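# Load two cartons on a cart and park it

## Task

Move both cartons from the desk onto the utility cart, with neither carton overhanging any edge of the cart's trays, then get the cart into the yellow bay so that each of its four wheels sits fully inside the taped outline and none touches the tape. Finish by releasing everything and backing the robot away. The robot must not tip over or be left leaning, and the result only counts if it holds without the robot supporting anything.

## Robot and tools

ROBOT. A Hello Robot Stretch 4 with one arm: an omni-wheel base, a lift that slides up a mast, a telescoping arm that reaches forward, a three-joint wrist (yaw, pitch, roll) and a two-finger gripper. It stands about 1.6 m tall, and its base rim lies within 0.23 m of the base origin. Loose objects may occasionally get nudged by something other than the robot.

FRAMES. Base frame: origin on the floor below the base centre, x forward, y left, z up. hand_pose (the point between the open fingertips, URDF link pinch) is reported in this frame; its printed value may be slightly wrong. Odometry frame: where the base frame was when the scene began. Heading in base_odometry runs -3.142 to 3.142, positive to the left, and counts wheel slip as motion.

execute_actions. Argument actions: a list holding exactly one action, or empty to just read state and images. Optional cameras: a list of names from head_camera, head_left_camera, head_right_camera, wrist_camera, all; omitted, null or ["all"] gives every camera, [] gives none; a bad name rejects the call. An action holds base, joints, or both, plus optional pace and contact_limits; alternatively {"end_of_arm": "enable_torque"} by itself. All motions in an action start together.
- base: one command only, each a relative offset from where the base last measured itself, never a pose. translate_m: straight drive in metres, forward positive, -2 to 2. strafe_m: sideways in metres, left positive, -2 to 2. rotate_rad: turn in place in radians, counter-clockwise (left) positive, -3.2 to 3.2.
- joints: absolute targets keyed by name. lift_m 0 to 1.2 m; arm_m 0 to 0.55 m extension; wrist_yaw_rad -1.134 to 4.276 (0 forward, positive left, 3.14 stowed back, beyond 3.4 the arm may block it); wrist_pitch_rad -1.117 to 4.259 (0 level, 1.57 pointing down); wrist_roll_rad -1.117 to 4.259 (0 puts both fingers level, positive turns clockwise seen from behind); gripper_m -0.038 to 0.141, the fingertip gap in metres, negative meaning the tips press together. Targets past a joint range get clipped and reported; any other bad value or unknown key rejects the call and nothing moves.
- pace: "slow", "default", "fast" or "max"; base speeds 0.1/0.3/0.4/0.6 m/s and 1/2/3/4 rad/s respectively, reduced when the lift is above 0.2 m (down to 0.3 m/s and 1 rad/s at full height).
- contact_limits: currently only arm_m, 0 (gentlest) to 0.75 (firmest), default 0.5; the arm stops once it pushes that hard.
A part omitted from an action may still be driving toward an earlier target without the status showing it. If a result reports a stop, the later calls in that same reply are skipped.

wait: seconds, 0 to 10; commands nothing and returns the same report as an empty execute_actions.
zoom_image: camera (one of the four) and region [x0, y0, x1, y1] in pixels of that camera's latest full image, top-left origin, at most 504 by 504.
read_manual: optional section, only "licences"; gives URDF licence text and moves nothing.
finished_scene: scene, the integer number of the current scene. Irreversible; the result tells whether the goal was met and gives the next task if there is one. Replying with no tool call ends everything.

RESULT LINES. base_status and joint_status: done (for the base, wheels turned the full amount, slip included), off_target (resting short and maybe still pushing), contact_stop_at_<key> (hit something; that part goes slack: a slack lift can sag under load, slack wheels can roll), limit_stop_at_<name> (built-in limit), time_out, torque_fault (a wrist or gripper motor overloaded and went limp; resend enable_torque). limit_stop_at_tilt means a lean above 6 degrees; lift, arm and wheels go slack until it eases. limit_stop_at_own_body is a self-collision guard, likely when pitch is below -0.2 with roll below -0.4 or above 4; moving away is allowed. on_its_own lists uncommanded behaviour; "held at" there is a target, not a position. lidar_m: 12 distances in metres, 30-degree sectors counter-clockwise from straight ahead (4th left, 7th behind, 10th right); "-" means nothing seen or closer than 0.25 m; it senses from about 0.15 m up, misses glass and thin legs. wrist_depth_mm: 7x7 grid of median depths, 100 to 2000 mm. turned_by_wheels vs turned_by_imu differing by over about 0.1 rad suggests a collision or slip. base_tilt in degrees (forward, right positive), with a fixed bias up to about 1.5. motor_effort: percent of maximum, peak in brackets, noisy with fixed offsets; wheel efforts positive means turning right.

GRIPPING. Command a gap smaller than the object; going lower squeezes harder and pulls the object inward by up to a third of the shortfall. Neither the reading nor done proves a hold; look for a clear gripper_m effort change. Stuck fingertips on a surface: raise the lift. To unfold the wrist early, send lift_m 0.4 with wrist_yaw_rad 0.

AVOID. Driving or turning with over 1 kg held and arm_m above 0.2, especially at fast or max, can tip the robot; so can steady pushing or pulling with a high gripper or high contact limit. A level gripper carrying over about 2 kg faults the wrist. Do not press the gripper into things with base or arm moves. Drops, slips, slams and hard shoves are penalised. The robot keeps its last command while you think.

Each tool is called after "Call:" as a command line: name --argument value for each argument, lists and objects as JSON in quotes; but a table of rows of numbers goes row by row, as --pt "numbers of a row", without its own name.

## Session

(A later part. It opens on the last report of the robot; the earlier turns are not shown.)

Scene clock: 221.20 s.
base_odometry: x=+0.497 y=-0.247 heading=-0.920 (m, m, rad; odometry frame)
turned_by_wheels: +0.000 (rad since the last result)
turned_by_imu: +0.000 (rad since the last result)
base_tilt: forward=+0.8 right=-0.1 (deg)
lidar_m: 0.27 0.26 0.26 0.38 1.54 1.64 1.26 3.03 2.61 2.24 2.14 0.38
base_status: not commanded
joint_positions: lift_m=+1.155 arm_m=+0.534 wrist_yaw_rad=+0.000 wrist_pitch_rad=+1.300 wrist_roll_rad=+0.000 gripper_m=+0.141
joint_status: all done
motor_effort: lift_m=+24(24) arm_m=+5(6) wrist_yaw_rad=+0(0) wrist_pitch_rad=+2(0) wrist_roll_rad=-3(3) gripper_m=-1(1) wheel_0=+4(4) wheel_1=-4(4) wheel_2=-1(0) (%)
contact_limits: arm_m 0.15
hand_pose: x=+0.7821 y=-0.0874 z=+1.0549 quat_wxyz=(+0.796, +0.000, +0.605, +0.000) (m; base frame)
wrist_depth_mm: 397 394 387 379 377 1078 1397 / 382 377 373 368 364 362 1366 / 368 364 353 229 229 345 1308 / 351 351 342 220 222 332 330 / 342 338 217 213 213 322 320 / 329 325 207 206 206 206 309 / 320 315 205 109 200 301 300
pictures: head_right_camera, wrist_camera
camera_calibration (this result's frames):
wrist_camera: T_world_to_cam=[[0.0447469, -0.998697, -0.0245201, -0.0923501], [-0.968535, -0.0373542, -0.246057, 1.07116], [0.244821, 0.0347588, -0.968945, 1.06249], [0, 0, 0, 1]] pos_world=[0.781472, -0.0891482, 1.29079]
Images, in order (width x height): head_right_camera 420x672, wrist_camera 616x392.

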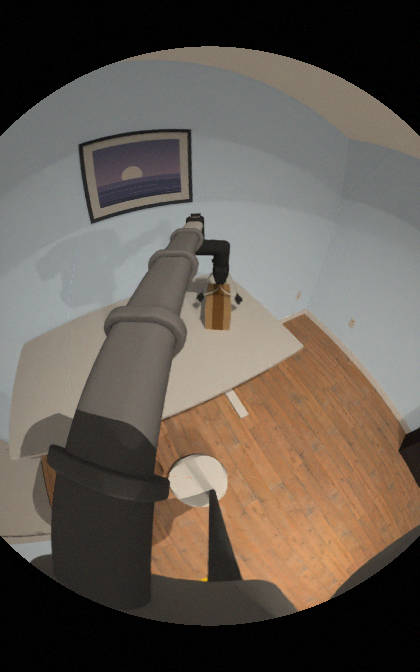

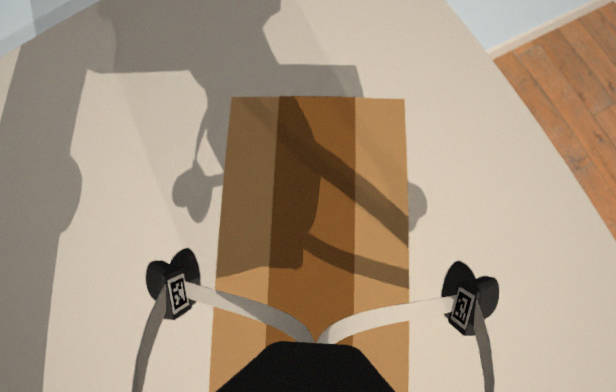

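Call:
execute_actions --actions '[{"joints":{"lift_m":1.145},"pace":"slow"}]' --cameras '[]'

Call:
execute_actions --actions '[{"joints":{"gripper_m":0.03}}]' --cameras '["wrist_camera"]'

Call:
execute_actions --actions '[{"joints":{"lift_m":1.2},"pace":"slow"}]' --cameras '[]'

Call:
execute_actions --actions '[{"joints":{"arm_m":0.1}}]' --cameras '["wrist_camera","head_right_camera"]'

Scene clock: 222.73 s.
base_odometry: x=+0.497 y=-0.247 heading=-0.920 (m, m, rad; odometry frame)
turned_by_wheels: +0.000 (rad since the last result)
turned_by_imu: +0.000 (rad since the last result)
base_tilt: forward=+0.8 right=-0.1 (deg)
lidar_m: 0.28 0.26 0.27 0.38 1.55 1.63 1.27 3.05 2.61 2.23 2.16 0.39
base_status: not commanded
joint_positions: lift_m=+1.145 arm_m=+0.534 wrist_yaw_rad=+0.000 wrist_pitch_rad=+1.300 wrist_roll_rad=+0.000 gripper_m=+0.141
joint_status: all done
motor_effort: lift_m=+16(24) arm_m=+5(5) wrist_yaw_rad=+0(0) wrist_pitch_rad=+0(1) wrist_roll_rad=+0(0) gripper_m=-1(0) wheel_0=+4(4) wheel_1=-4(4) wheel_2=+0(0) (%)
hand_pose: x=+0.7821 y=-0.0874 z=+1.0455 quat_wxyz=(+0.796, +0.000, +0.605, +0.000) (m; base frame)
wrist_depth_mm: 387 382 375 370 366 1042 1397 / 373 368 362 355 353 349 1336 / 357 353 343 218 218 338 336 / 343 340 216 210 211 325 322 / 330 329 208 204 204 314 310 / 319 315 198 197 196 206 300 / 309 306 195 109 191 293 291
pictures: none
No camera images: the call's "cameras" was empty. Leave "cameras" out to get every camera's image.

Scene clock: 224.83 s.
base_odometry: x=+0.497 y=-0.247 heading=-0.920 (m, m, rad; odometry frame)
turned_by_wheels: +0.000 (rad since the last result)
turned_by_imu: +0.000 (rad since the last result)
base_tilt: forward=+0.9 right=-0.1 (deg)
lidar_m: 0.27 0.25 0.27 0.39 1.54 1.63 1.29 3.05 2.62 2.22 2.16 0.39
base_status: not commanded
joint_positions: lift_m=+1.145 arm_m=+0.534 wrist_yaw_rad=+0.000 wrist_pitch_rad=+1.304 wrist_roll_rad=+0.000 gripper_m=+0.031
joint_status: all done
motor_effort: lift_m=+21(22) arm_m=+5(5) wrist_yaw_rad=-1(3) wrist_pitch_rad=-11(14) wrist_roll_rad=+0(2) gripper_m=-30(30) wheel_0=+4(4) wheel_1=-3(4) wheel_2=+0(1) (%)
hand_pose: x=+0.7811 y=-0.0874 z=+1.0448 quat_wxyz=(+0.795, +0.000, +0.607, +0.000) (m; base frame)
wrist_depth_mm: 377 375 366 362 357 357 1397 / 366 362 355 204 204 342 1336 / 353 347 340 197 196 330 329 / 338 336 194 189 188 320 315 / 327 324 187 182 181 309 307 / 317 178 179 176 174 177 297 / 306 303 172 109 166 290 -
pictures: wrist_camera
camera_calibration (this result's frames):
wrist_camera: T_world_to_cam=[[0.0449386, -0.998685, -0.0246699, -0.0925301], [-0.96946, -0.037637, -0.242345, 1.06455], [0.241098, 0.0348071, -0.969876, 1.05683], [0, 0, 0, 1]] pos_world=[0.781394, -0.0891272, 1.28069]
Images, in order (width x height): wrist_camera 616x392.

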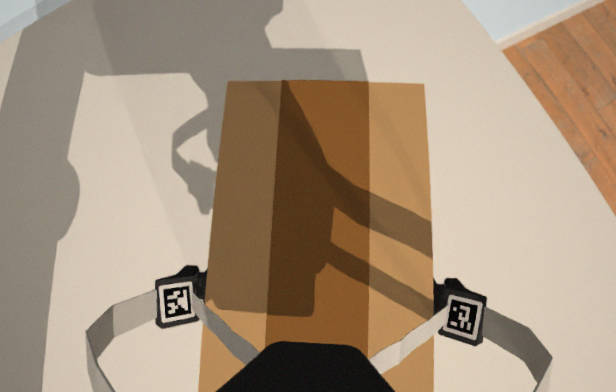

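Scene clock: 226.17 s.
base_odometry: x=+0.497 y=-0.247 heading=-0.920 (m, m, rad; odometry frame)
turned_by_wheels: +0.000 (rad since the last result)
turned_by_imu: +0.000 (rad since the last result)
base_tilt: forward=+0.8 right=-0.1 (deg)
lidar_m: 0.26 0.26 0.27 0.37 1.53 1.63 1.27 3.06 2.62 2.21 2.16 0.39
base_status: not commanded
joint_positions: lift_m=+1.199 arm_m=+0.534 wrist_yaw_rad=+0.000 wrist_pitch_rad=+1.304 wrist_roll_rad=+0.000 gripper_m=+0.031
joint_status: all done
motor_effort: lift_m=+29(29) arm_m=+5(5) wrist_yaw_rad=-1(1) wrist_pitch_rad=-12(12) wrist_roll_rad=-2(1) gripper_m=-29(31) wheel_0=+4(4) wheel_1=-3(3) wheel_2=+0(0) (%)
hand_pose: x=+0.7811 y=-0.0874 z=+1.0989 quat_wxyz=(+0.795, +0.000, +0.607, +0.000) (m; base frame)
wrist_depth_mm: 462 436 430 424 418 1160 1430 / 430 421 415 205 204 407 1430 / 413 407 394 196 195 387 1336 / 394 392 194 189 188 373 373 / 382 379 186 182 181 362 357 / 370 178 178 175 174 177 347 / 357 353 172 109 166 340 -
pictures: none
No camera images: the call's "cameras" was empty. Leave "cameras" out to get every camera's image.

Scene clock: 228.53 s.
base_odometry: x=+0.497 y=-0.247 heading=-0.920 (m, m, rad; odometry frame)
turned_by_wheels: +0.000 (rad since the last result)
turned_by_imu: +0.000 (rad since the last result)
base_tilt: forward=+0.8 right=-0.1 (deg)
lidar_m: 0.26 0.25 0.27 0.38 1.54 1.63 1.29 3.04 2.62 2.24 2.15 0.25
base_status: not commanded
joint_positions: lift_m=+1.199 arm_m=+0.101 wrist_yaw_rad=+0.000 wrist_pitch_rad=+1.305 wrist_roll_rad=+0.000 gripper_m=+0.031
joint_status: all done
motor_effort: lift_m=+29(29) arm_m=-5(6) wrist_yaw_rad=+1(1) wrist_pitch_rad=-10(14) wrist_roll_rad=-3(1) gripper_m=-29(31) wheel_0=+4(4) wheel_1=-3(3) wheel_2=+0(0) (%)
hand_pose: x=+0.3476 y=-0.0874 z=+1.0989 quat_wxyz=(+0.795, +0.000, +0.607, +0.000) (m; base frame)
wrist_depth_mm: 442 442 436 424 421 418 413 / 433 424 418 206 204 404 397 / 415 410 399 197 196 392 1336 / 399 394 195 189 188 1336 1308 / 387 379 186 182 181 1255 1281 / 373 178 179 175 174 177 1205 / 362 1255 173 109 166 1182 1182
pictures: head_right_camera, wrist_camera
camera_calibration (this result's frames):
wrist_camera: T_world_to_cam=[[0.0444265, -0.998708, -0.0246794, -0.0715698], [-0.969527, -0.0371445, -0.242153, 0.657326], [0.240924, 0.0346853, -0.969924, 1.2139], [0, 0, 0, 1]] pos_world=[0.348016, -0.089166, 1.3348]
Images, in order (width x height): head_right_camera 420x672, wrist_camera 616x392.

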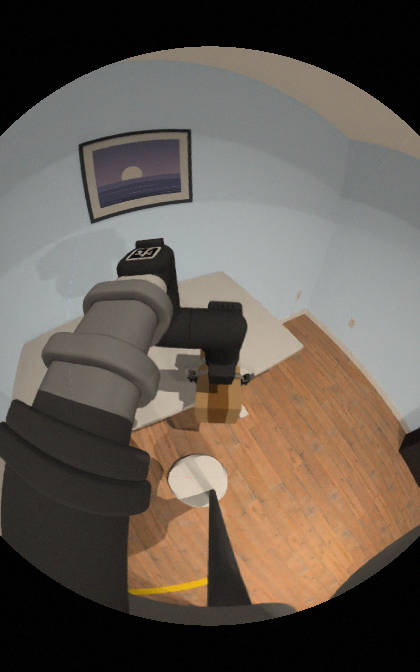

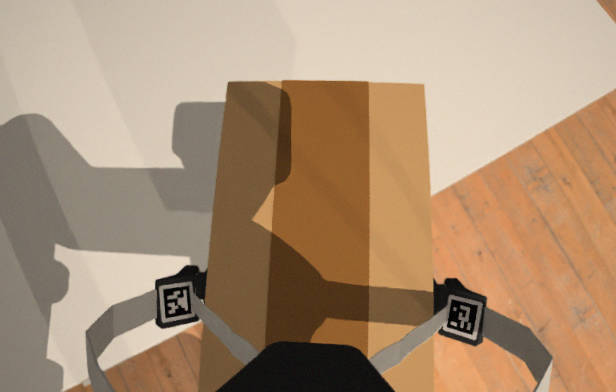

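Call:
execute_actions --actions '[{"base":{"rotate_rad":-2.17}}]' --cameras '[]'

Call:
execute_actions --actions '[{"base":{"strafe_m":-1.25},"joints":{"lift_m":1.1}}]'

Scene clock: 232.90 s.
base_odometry: x=+0.497 y=-0.247 heading=-3.089 (m, m, rad; odometry frame)
turned_by_wheels: -2.169 (rad since the last result)
turned_by_imu: -2.213 (rad since the last result)
base_tilt: forward=+0.8 right=-0.1 (deg)
lidar_m: 0.40 2.21 2.14 0.42 0.28 0.25 0.27 0.36 1.57 1.61 1.26 0.25
base_status: done
joint_positions: lift_m=+1.199 arm_m=+0.101 wrist_yaw_rad=+0.000 wrist_pitch_rad=+1.304 wrist_roll_rad=+0.000 gripper_m=+0.031
joint_status: not commanded
motor_effort: lift_m=+29(30) arm_m=-5(5) wrist_yaw_rad=+0(1) wrist_pitch_rad=-13(13) wrist_roll_rad=-2(2) gripper_m=-30(31) wheel_0=+4(8) wheel_1=+4(7) wheel_2=+6(11) (%)
hand_pose: x=+0.3477 y=-0.0874 z=+1.0989 quat_wxyz=(+0.795, +0.000, +0.607, +0.000) (m; base frame)
wrist_depth_mm: 1576 1576 1499 1499 1464 1430 1464 / 1499 1499 1430 206 204 1397 1397 / 1430 1430 1397 196 195 1336 1366 / 1366 1397 194 189 188 1308 1281 / 1336 1336 186 182 181 1281 1255 / 1308 177 179 176 174 176 1205 / 1281 1229 172 109 166 1182 1182
pictures: none
No camera images: the call's "cameras" was empty. Leave "cameras" out to get every camera's image.

Scene clock: 238.40 s.
base_odometry: x=+0.432 y=+1.001 heading=-3.089 (m, m, rad; odometry frame)
turned_by_wheels: +0.000 (rad since the last result)
turned_by_imu: +0.009 (rad since the last result)
base_tilt: forward=+0.8 right=-0.1 (deg)
lidar_m: 0.38 0.74 3.05 1.24 0.88 1.06 0.65 0.48 0.44 0.44 0.60 0.25
base_status: done
joint_positions: lift_m=+1.100 arm_m=+0.101 wrist_yaw_rad=+0.000 wrist_pitch_rad=+1.304 wrist_roll_rad=+0.000 gripper_m=+0.031
joint_status: all done
motor_effort: lift_m=+23(28) arm_m=-5(5) wrist_yaw_rad=+0(0) wrist_pitch_rad=-13(13) wrist_roll_rad=+0(1) gripper_m=-30(32) wheel_0=+3(13) wheel_1=-2(14) wheel_2=+0(3) (%)
hand_pose: x=+0.3477 y=-0.0874 z=+0.9997 quat_wxyz=(+0.795, +0.000, +0.607, +0.000) (m; base frame)
wrist_depth_mm: 1430 1430 809 831 484 449 427 / 1366 1366 842 205 204 809 1255 / 1336 1336 1308 196 196 891 1229 / 1281 1281 194 189 187 1229 1118 / 1229 1229 187 182 180 1182 976 / 1205 177 179 175 174 176 854 / 1182 1160 173 109 166 1008 715
pictures: head_camera, head_left_camera, head_right_camera, wrist_camera
camera_calibration (this result's frames):
wrist_camera: T_world_to_cam=[[0.04477, -0.998693, -0.0246727, -0.0741199], [-0.969486, -0.0374756, -0.242266, 0.633426], [0.241024, 0.0347661, -0.969896, 1.11761], [0, 0, 0, 1]] pos_world=[0.348043, -0.08914, 1.2356]
Images, in order (width x height): head_camera 420x560, head_left_camera 420x672, head_right_camera 420x672, wrist_camera 616x392.

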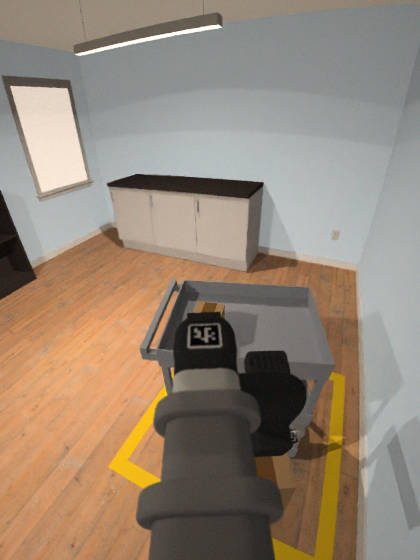

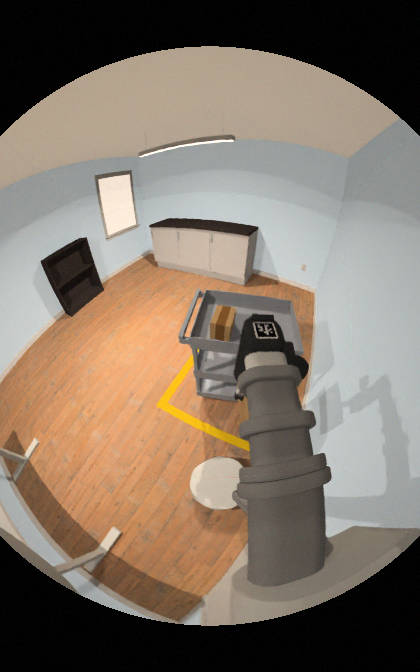

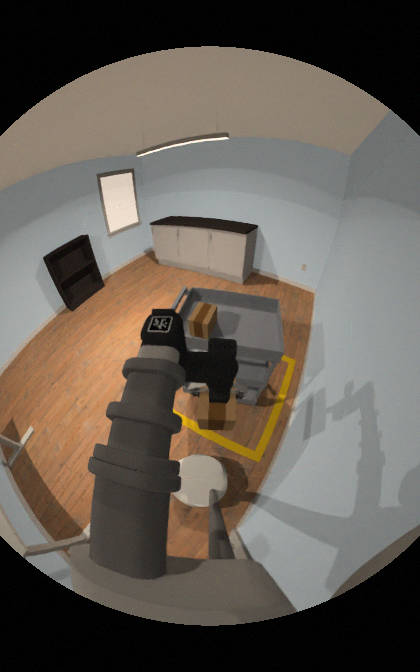

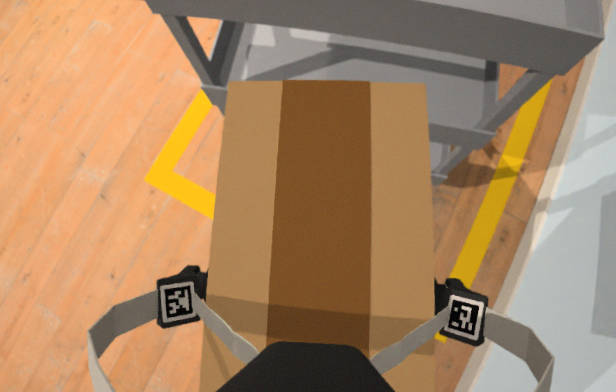

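Call:
execute_actions --actions '[{"base":{"rotate_rad":-0.165}}]' --cameras '[]'

Call:
execute_actions --actions '[{"base":{"translate_m":0.3}}]' --cameras '[]'

Call:
execute_actions --actions '[{"base":{"strafe_m":-0.05},"joints":{"arm_m":0.345,"lift_m":1.04}}]'

Scene clock: 240.10 s.
base_odometry: x=+0.432 y=+1.001 heading=+3.030 (m, m, rad; odometry frame)
turned_by_wheels: -0.164 (rad since the last result)
turned_by_imu: -0.167 (rad since the last result)
base_tilt: forward=+0.8 right=-0.1 (deg)
lidar_m: 0.42 0.70 3.06 1.55 0.92 0.87 0.82 0.50 0.45 0.43 0.52 0.25
base_status: done
joint_positions: lift_m=+1.100 arm_m=+0.101 wrist_yaw_rad=+0.000 wrist_pitch_rad=+1.304 wrist_roll_rad=+0.000 gripper_m=+0.031
joint_status: not commanded
motor_effort: lift_m=+22(23) arm_m=-5(5) wrist_yaw_rad=+1(0) wrist_pitch_rad=-11(12) wrist_roll_rad=-1(1) gripper_m=-29(30) wheel_0=+6(9) wheel_1=+5(3) wheel_2=+5(6) (%)
hand_pose: x=+0.3477 y=-0.0874 z=+0.9997 quat_wxyz=(+0.795, +0.000, +0.607, +0.000) (m; base frame)
wrist_depth_mm: 1464 544 683 683 634 1308 1118 / 1366 1366 831 204 204 1308 1042 / 1336 1336 820 196 196 1255 946 / 1308 1281 194 189 188 1205 866 / 1255 1255 187 181 181 1138 798 / 1205 178 178 175 174 177 741 / 1182 1138 172 109 166 931 634
pictures: none
No camera images: the call's "cameras" was empty. Leave "cameras" out to get every camera's image.

Scene clock: 242.57 s.
base_odometry: x=+0.134 y=+1.034 heading=+3.031 (m, m, rad; odometry frame)
turned_by_wheels: +0.000 (rad since the last result)
turned_by_imu: +0.000 (rad since the last result)
base_tilt: forward=+0.9 right=-0.1 (deg)
lidar_m: 0.26 0.38 2.90 3.20 1.25 1.12 0.97 0.61 0.53 0.53 0.64 0.25
base_status: done
joint_positions: lift_m=+1.100 arm_m=+0.101 wrist_yaw_rad=+0.000 wrist_pitch_rad=+1.304 wrist_roll_rad=+0.000 gripper_m=+0.031
joint_status: not commanded
motor_effort: lift_m=+22(23) arm_m=-5(5) wrist_yaw_rad=+0(0) wrist_pitch_rad=-13(15) wrist_roll_rad=-2(1) gripper_m=-29(30) wheel_0=+4(10) wheel_1=+3(13) wheel_2=-5(11) (%)
hand_pose: x=+0.3477 y=-0.0874 z=+0.9997 quat_wxyz=(+0.795, +0.000, +0.607, +0.000) (m; base frame)
wrist_depth_mm: 459 370 500 492 488 477 1308 / 433 359 452 204 204 459 1205 / 357 349 424 196 195 445 1060 / 459 452 194 189 187 433 917 / 1229 1229 186 182 181 1078 891 / 1205 178 178 175 174 177 866 / 1138 1160 172 109 167 1078 741
pictures: none
No camera images: the call's "cameras" was empty. Leave "cameras" out to get every camera's image.

Scene clock: 244.40 s.
base_odometry: x=+0.139 y=+1.083 heading=+3.031 (m, m, rad; odometry frame)
turned_by_wheels: +0.000 (rad since the last result)
turned_by_imu: +0.000 (rad since the last result)
base_tilt: forward=+0.9 right=-0.1 (deg)
lidar_m: 0.35 0.38 0.54 3.25 1.28 1.15 0.91 0.57 0.49 0.48 0.58 0.37
base_status: done
joint_positions: lift_m=+1.040 arm_m=+0.344 wrist_yaw_rad=+0.000 wrist_pitch_rad=+1.304 wrist_roll_rad=+0.000 gripper_m=+0.031
joint_status: all done
motor_effort: lift_m=+21(24) arm_m=+5(6) wrist_yaw_rad=-1(2) wrist_pitch_rad=-10(15) wrist_roll_rad=-1(4) gripper_m=-30(30) wheel_0=+3(11) wheel_1=-1(7) wheel_2=+0(1) (%)
hand_pose: x=+0.5911 y=-0.0874 z=+0.9398 quat_wxyz=(+0.795, +0.000, +0.607, +0.000) (m; base frame)
wrist_depth_mm: 384 387 382 379 373 357 1255 / 424 418 413 204 203 394 1229 / 410 402 392 196 195 379 1138 / 394 389 193 189 187 366 1025 / 287 373 187 182 181 357 917 / 278 178 179 176 173 175 831 / 289 351 173 109 166 336 788
pictures: head_camera, head_left_camera, head_right_camera, wrist_camera
camera_calibration (this result's frames):
wrist_camera: T_world_to_cam=[[0.0449944, -0.998683, -0.0246622, -0.0866211], [-0.969433, -0.0376896, -0.242442, 0.855002], [0.241193, 0.0348169, -0.969852, 1.00069], [0, 0, 0, 1]] pos_world=[0.591405, -0.0891233, 1.17568]
Images, in order (width x height): head_camera 420x560, head_left_camera 420x672, head_right_camera 420x672, wrist_camera 616x392.

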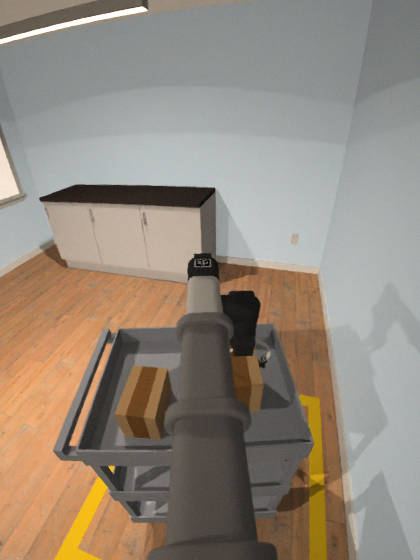

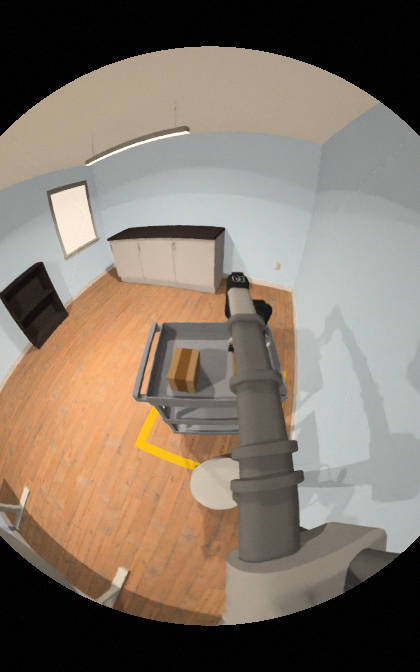

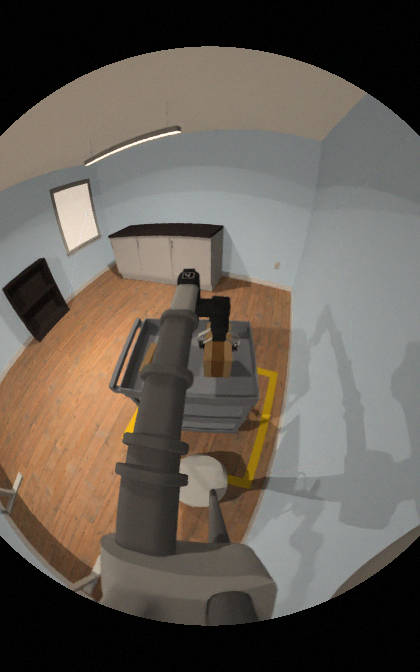

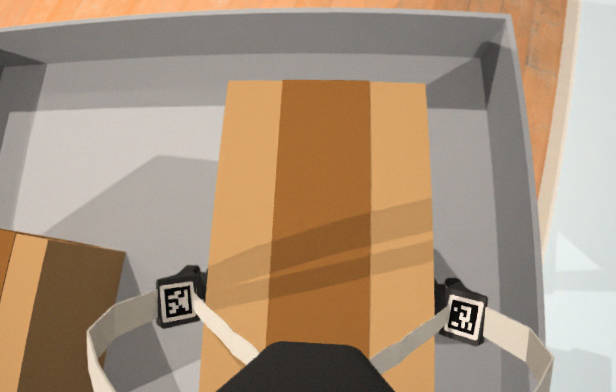

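Call:
execute_actions --actions '[{"joints":{"lift_m":0.95},"pace":"slow"}]' --cameras '[]'

Call:
execute_actions --actions '[{"joints":{"gripper_m":0.125},"pace":"slow"}]' --cameras '["wrist_camera"]'

Call:
execute_actions --actions '[{"joints":{"lift_m":1.08}}]' --cameras '[]'

Call:
execute_actions --actions '[{"base":{"translate_m":-0.3},"joints":{"arm_m":0}}]' --cameras '[]'

Call:
execute_actions --actions '[{"base":{"strafe_m":0.9},"joints":{"lift_m":0.15,"wrist_pitch_rad":0.25,"wrist_yaw_rad":-0.6}}]'

Scene clock: 246.63 s.
base_odometry: x=+0.139 y=+1.083 heading=+3.031 (m, m, rad; odometry frame)
turned_by_wheels: +0.000 (rad since the last result)
turned_by_imu: +0.000 (rad since the last result)
base_tilt: forward=+0.8 right=-0.1 (deg)
lidar_m: 0.36 0.39 0.54 3.23 1.27 1.16 0.91 0.56 0.48 0.49 0.58 0.38
base_status: not commanded
joint_positions: lift_m=+0.951 arm_m=+0.344 wrist_yaw_rad=+0.000 wrist_pitch_rad=+1.292 wrist_roll_rad=+0.000 gripper_m=+0.030
joint_status: all done
on_its_own: wrist_pitch_rad is at rest, and its effort (+25) is outside its rest range (-23 to +23)
motor_effort: lift_m=+3(21) arm_m=+5(5) wrist_yaw_rad=+1(4) wrist_pitch_rad=+25(23) wrist_roll_rad=+0(4) gripper_m=-20(29) wheel_0=+3(3) wheel_1=-1(1) wheel_2=+0(0) (%)
hand_pose: x=+0.5944 y=-0.0874 z=+0.8522 quat_wxyz=(+0.798, +0.000, +0.602, +0.000) (m; base frame)
wrist_depth_mm: 355 351 347 343 340 334 283 / 342 338 336 198 197 322 270 / 327 324 195 190 189 310 272 / 314 310 187 183 181 298 272 / 291 298 179 176 175 287 270 / 279 175 172 170 168 175 264 / 278 278 166 109 160 266 -
pictures: none
No camera images: the call's "cameras" was empty. Leave "cameras" out to get every camera's image.

Scene clock: 250.53 s.
base_odometry: x=+0.139 y=+1.083 heading=+3.031 (m, m, rad; odometry frame)
turned_by_wheels: +0.000 (rad since the last result)
turned_by_imu: +0.000 (rad since the last result)
base_tilt: forward=+0.8 right=-0.1 (deg)
lidar_m: 0.37 0.38 0.54 3.24 1.27 1.16 0.90 0.57 0.48 0.47 0.59 0.39
base_status: not commanded
joint_positions: lift_m=+0.951 arm_m=+0.344 wrist_yaw_rad=+0.000 wrist_pitch_rad=+1.295 wrist_roll_rad=+0.000 gripper_m=+0.125
joint_status: all done
motor_effort: lift_m=+5(6) arm_m=+4(5) wrist_yaw_rad=+0(0) wrist_pitch_rad=+16(24) wrist_roll_rad=+2(0) gripper_m=+0(20) wheel_0=+3(2) wheel_1=-1(1) wheel_2=+0(1) (%)
hand_pose: x=+0.5937 y=-0.0874 z=+0.8518 quat_wxyz=(+0.798, +0.000, +0.603, +0.000) (m; base frame)
wrist_depth_mm: 353 349 343 340 338 332 282 / 338 336 325 195 194 319 268 / 325 322 192 187 186 306 270 / 310 309 184 181 180 297 270 / 291 296 177 174 173 286 268 / 279 283 171 167 167 206 265 / 278 276 165 109 160 265 -
pictures: wrist_camera
camera_calibration (this result's frames):
wrist_camera: T_world_to_cam=[[0.0448698, -0.9987, -0.0241964, -0.0892695], [-0.967148, -0.03736, -0.251454, 0.842497], [0.250223, 0.0346842, -0.967567, 0.907461], [0, 0, 0, 1]] pos_world=[0.591757, -0.0891523, 1.08772]
Images, in order (width x height): wrist_camera 616x392.

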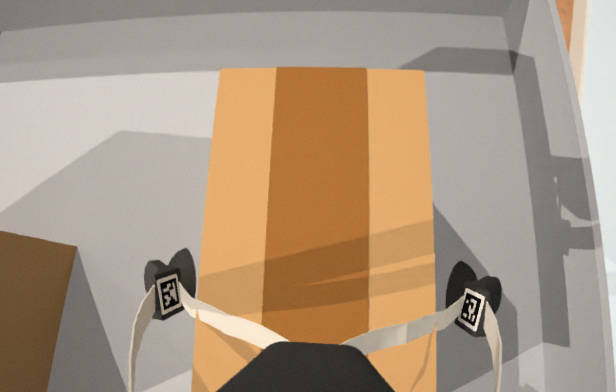

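Scene clock: 252.13 s.
base_odometry: x=+0.139 y=+1.083 heading=+3.031 (m, m, rad; odometry frame)
turned_by_wheels: +0.000 (rad since the last result)
turned_by_imu: +0.000 (rad since the last result)
base_tilt: forward=+0.9 right=-0.1 (deg)
lidar_m: 0.36 0.39 0.56 3.25 1.26 1.17 0.90 0.57 0.48 0.48 0.59 0.38
base_status: not commanded
joint_positions: lift_m=+1.080 arm_m=+0.344 wrist_yaw_rad=+0.000 wrist_pitch_rad=+1.300 wrist_roll_rad=+0.000 gripper_m=+0.125
joint_status: all done
motor_effort: lift_m=+24(26) arm_m=+4(4) wrist_yaw_rad=-1(2) wrist_pitch_rad=+1(17) wrist_roll_rad=+1(2) gripper_m=+0(2) wheel_0=+2(2) wheel_1=-1(1) wheel_2=+0(0) (%)
hand_pose: x=+0.5923 y=-0.0874 z=+0.9799 quat_wxyz=(+0.796, +0.000, +0.605, +0.000) (m; base frame)
wrist_depth_mm: 1397 1397 904 904 891 1366 1308 / 473 462 459 452 449 445 1255 / 459 452 445 442 436 430 1138 / 439 436 430 304 415 413 1098 / 304 418 415 294 399 397 991 / 294 373 291 285 285 329 891 / 293 384 389 109 377 373 842
pictures: none
No camera images: the call's "cameras" was empty. Leave "cameras" out to get every camera's image.

Scene clock: 254.60 s.
base_odometry: x=+0.437 y=+1.050 heading=+3.030 (m, m, rad; odometry frame)
turned_by_wheels: +0.000 (rad since the last result)
turned_by_imu: +0.000 (rad since the last result)
base_tilt: forward=+0.8 right=-0.1 (deg)
lidar_m: 0.66 0.69 3.08 1.60 0.95 0.89 0.72 0.45 0.38 0.39 0.46 0.70
base_status: done
joint_positions: lift_m=+1.080 arm_m=+0.002 wrist_yaw_rad=+0.000 wrist_pitch_rad=+1.301 wrist_roll_rad=+0.000 gripper_m=+0.125
joint_status: all done
joint sent to its limit — the command would take arm_m past its lower limit, so that joint was sent only as far as its limit.
motor_effort: lift_m=+23(24) arm_m=-5(6) wrist_yaw_rad=+0(1) wrist_pitch_rad=-2(3) wrist_roll_rad=-3(3) gripper_m=+0(2) wheel_0=-4(10) wheel_1=-4(8) wheel_2=+3(10) (%)
hand_pose: x=+0.2499 y=-0.0874 z=+0.9799 quat_wxyz=(+0.796, +0.000, +0.606, +0.000) (m; base frame)
wrist_depth_mm: 1464 866 854 842 842 1336 946 / 1397 1366 1138 1138 1138 1308 878 / 1336 1308 1255 1255 1255 1229 809 / 1281 1255 1255 1255 1229 1118 732 / 1229 1229 1205 1205 1182 991 668 / 1205 1182 960 960 1138 741 615 / 1160 1138 976 109 1118 741 580
pictures: none
No camera images: the call's "cameras" was empty. Leave "cameras" out to get every camera's image.

Scene clock: 259.00 s.
base_odometry: x=+0.337 y=+0.156 heading=+3.030 (m, m, rad; odometry frame)
turned_by_wheels: +0.000 (rad since the last result)
turned_by_imu: -0.006 (rad since the last result)
base_tilt: forward=+0.8 right=-0.1 (deg)
lidar_m: 2.74 2.45 2.33 1.09 0.64 0.55 0.57 0.67 1.23 1.24 0.97 0.83
base_status: done
joint_positions: lift_m=+0.150 arm_m=+0.002 wrist_yaw_rad=-0.600 wrist_pitch_rad=+0.252 wrist_roll_rad=+0.000 gripper_m=+0.125
joint_status: all done
motor_effort: lift_m=+16(22) arm_m=-5(5) wrist_yaw_rad=+0(6) wrist_pitch_rad=-7(10) wrist_roll_rad=+0(1) gripper_m=-2(0) wheel_0=-4(14) wheel_1=+0(12) wheel_2=+0(4) (%)
hand_pose: x=+0.3541 y=-0.2299 z=+0.2565 quat_wxyz=(+0.948, +0.037, +0.120, -0.293) (m; base frame)
wrist_depth_mm: - - - 820 647 768 1182 / - - - - - 1661 1205 / - - - 1118 1255 1160 1281 / 1229 1255 1229 1060 741 1042 1205 / 820 820 831 842 788 842 831 / 597 609 569 634 569 564 609 / 496 488 512 109 521 492 504
pictures: head_camera, head_left_camera, head_right_camera, wrist_camera
camera_calibration (this result's frames):
wrist_camera: T_world_to_cam=[[-0.527757, -0.848978, 0.0266137, -0.0109896], [-0.244213, 0.121654, -0.96206, 0.418636], [0.813531, -0.514234, -0.271535, -0.107868], [0, 0, 0, 1]] pos_world=[0.18419, -0.115728, 0.373755]
Images, in order (width x height): head_camera 420x560, head_left_camera 420x672, head_right_camera 420x672, wrist_camera 616x392.

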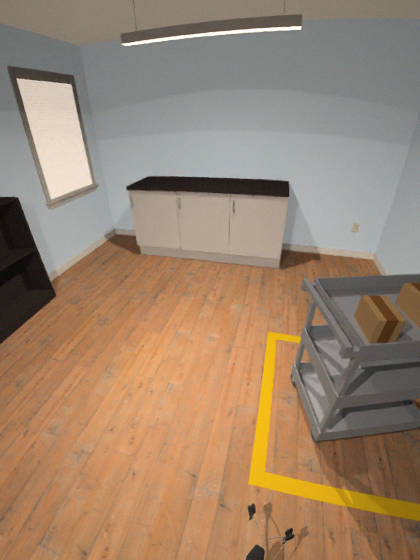

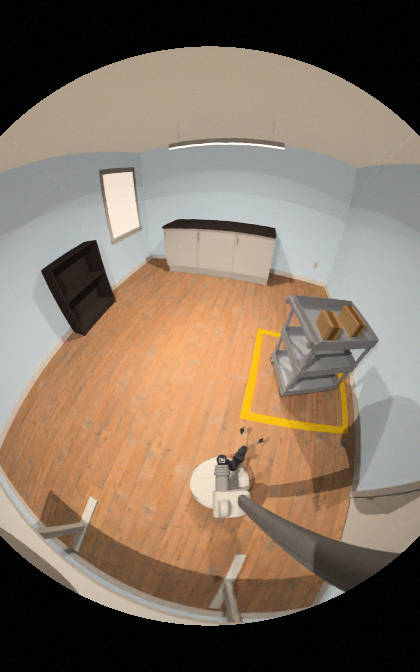

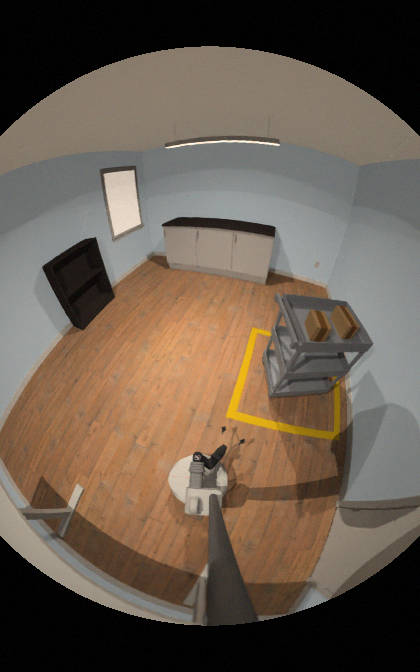

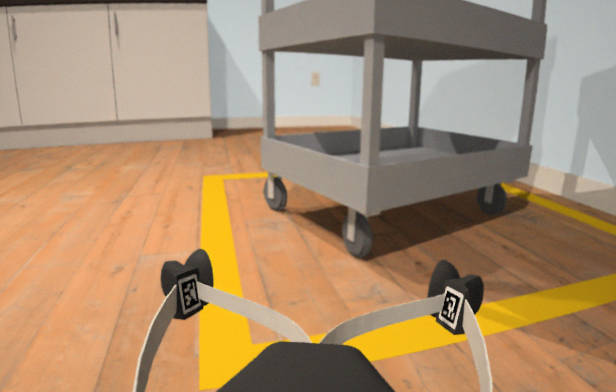

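Call:
finished_scene --scene 1

The scene is finished: the task was done.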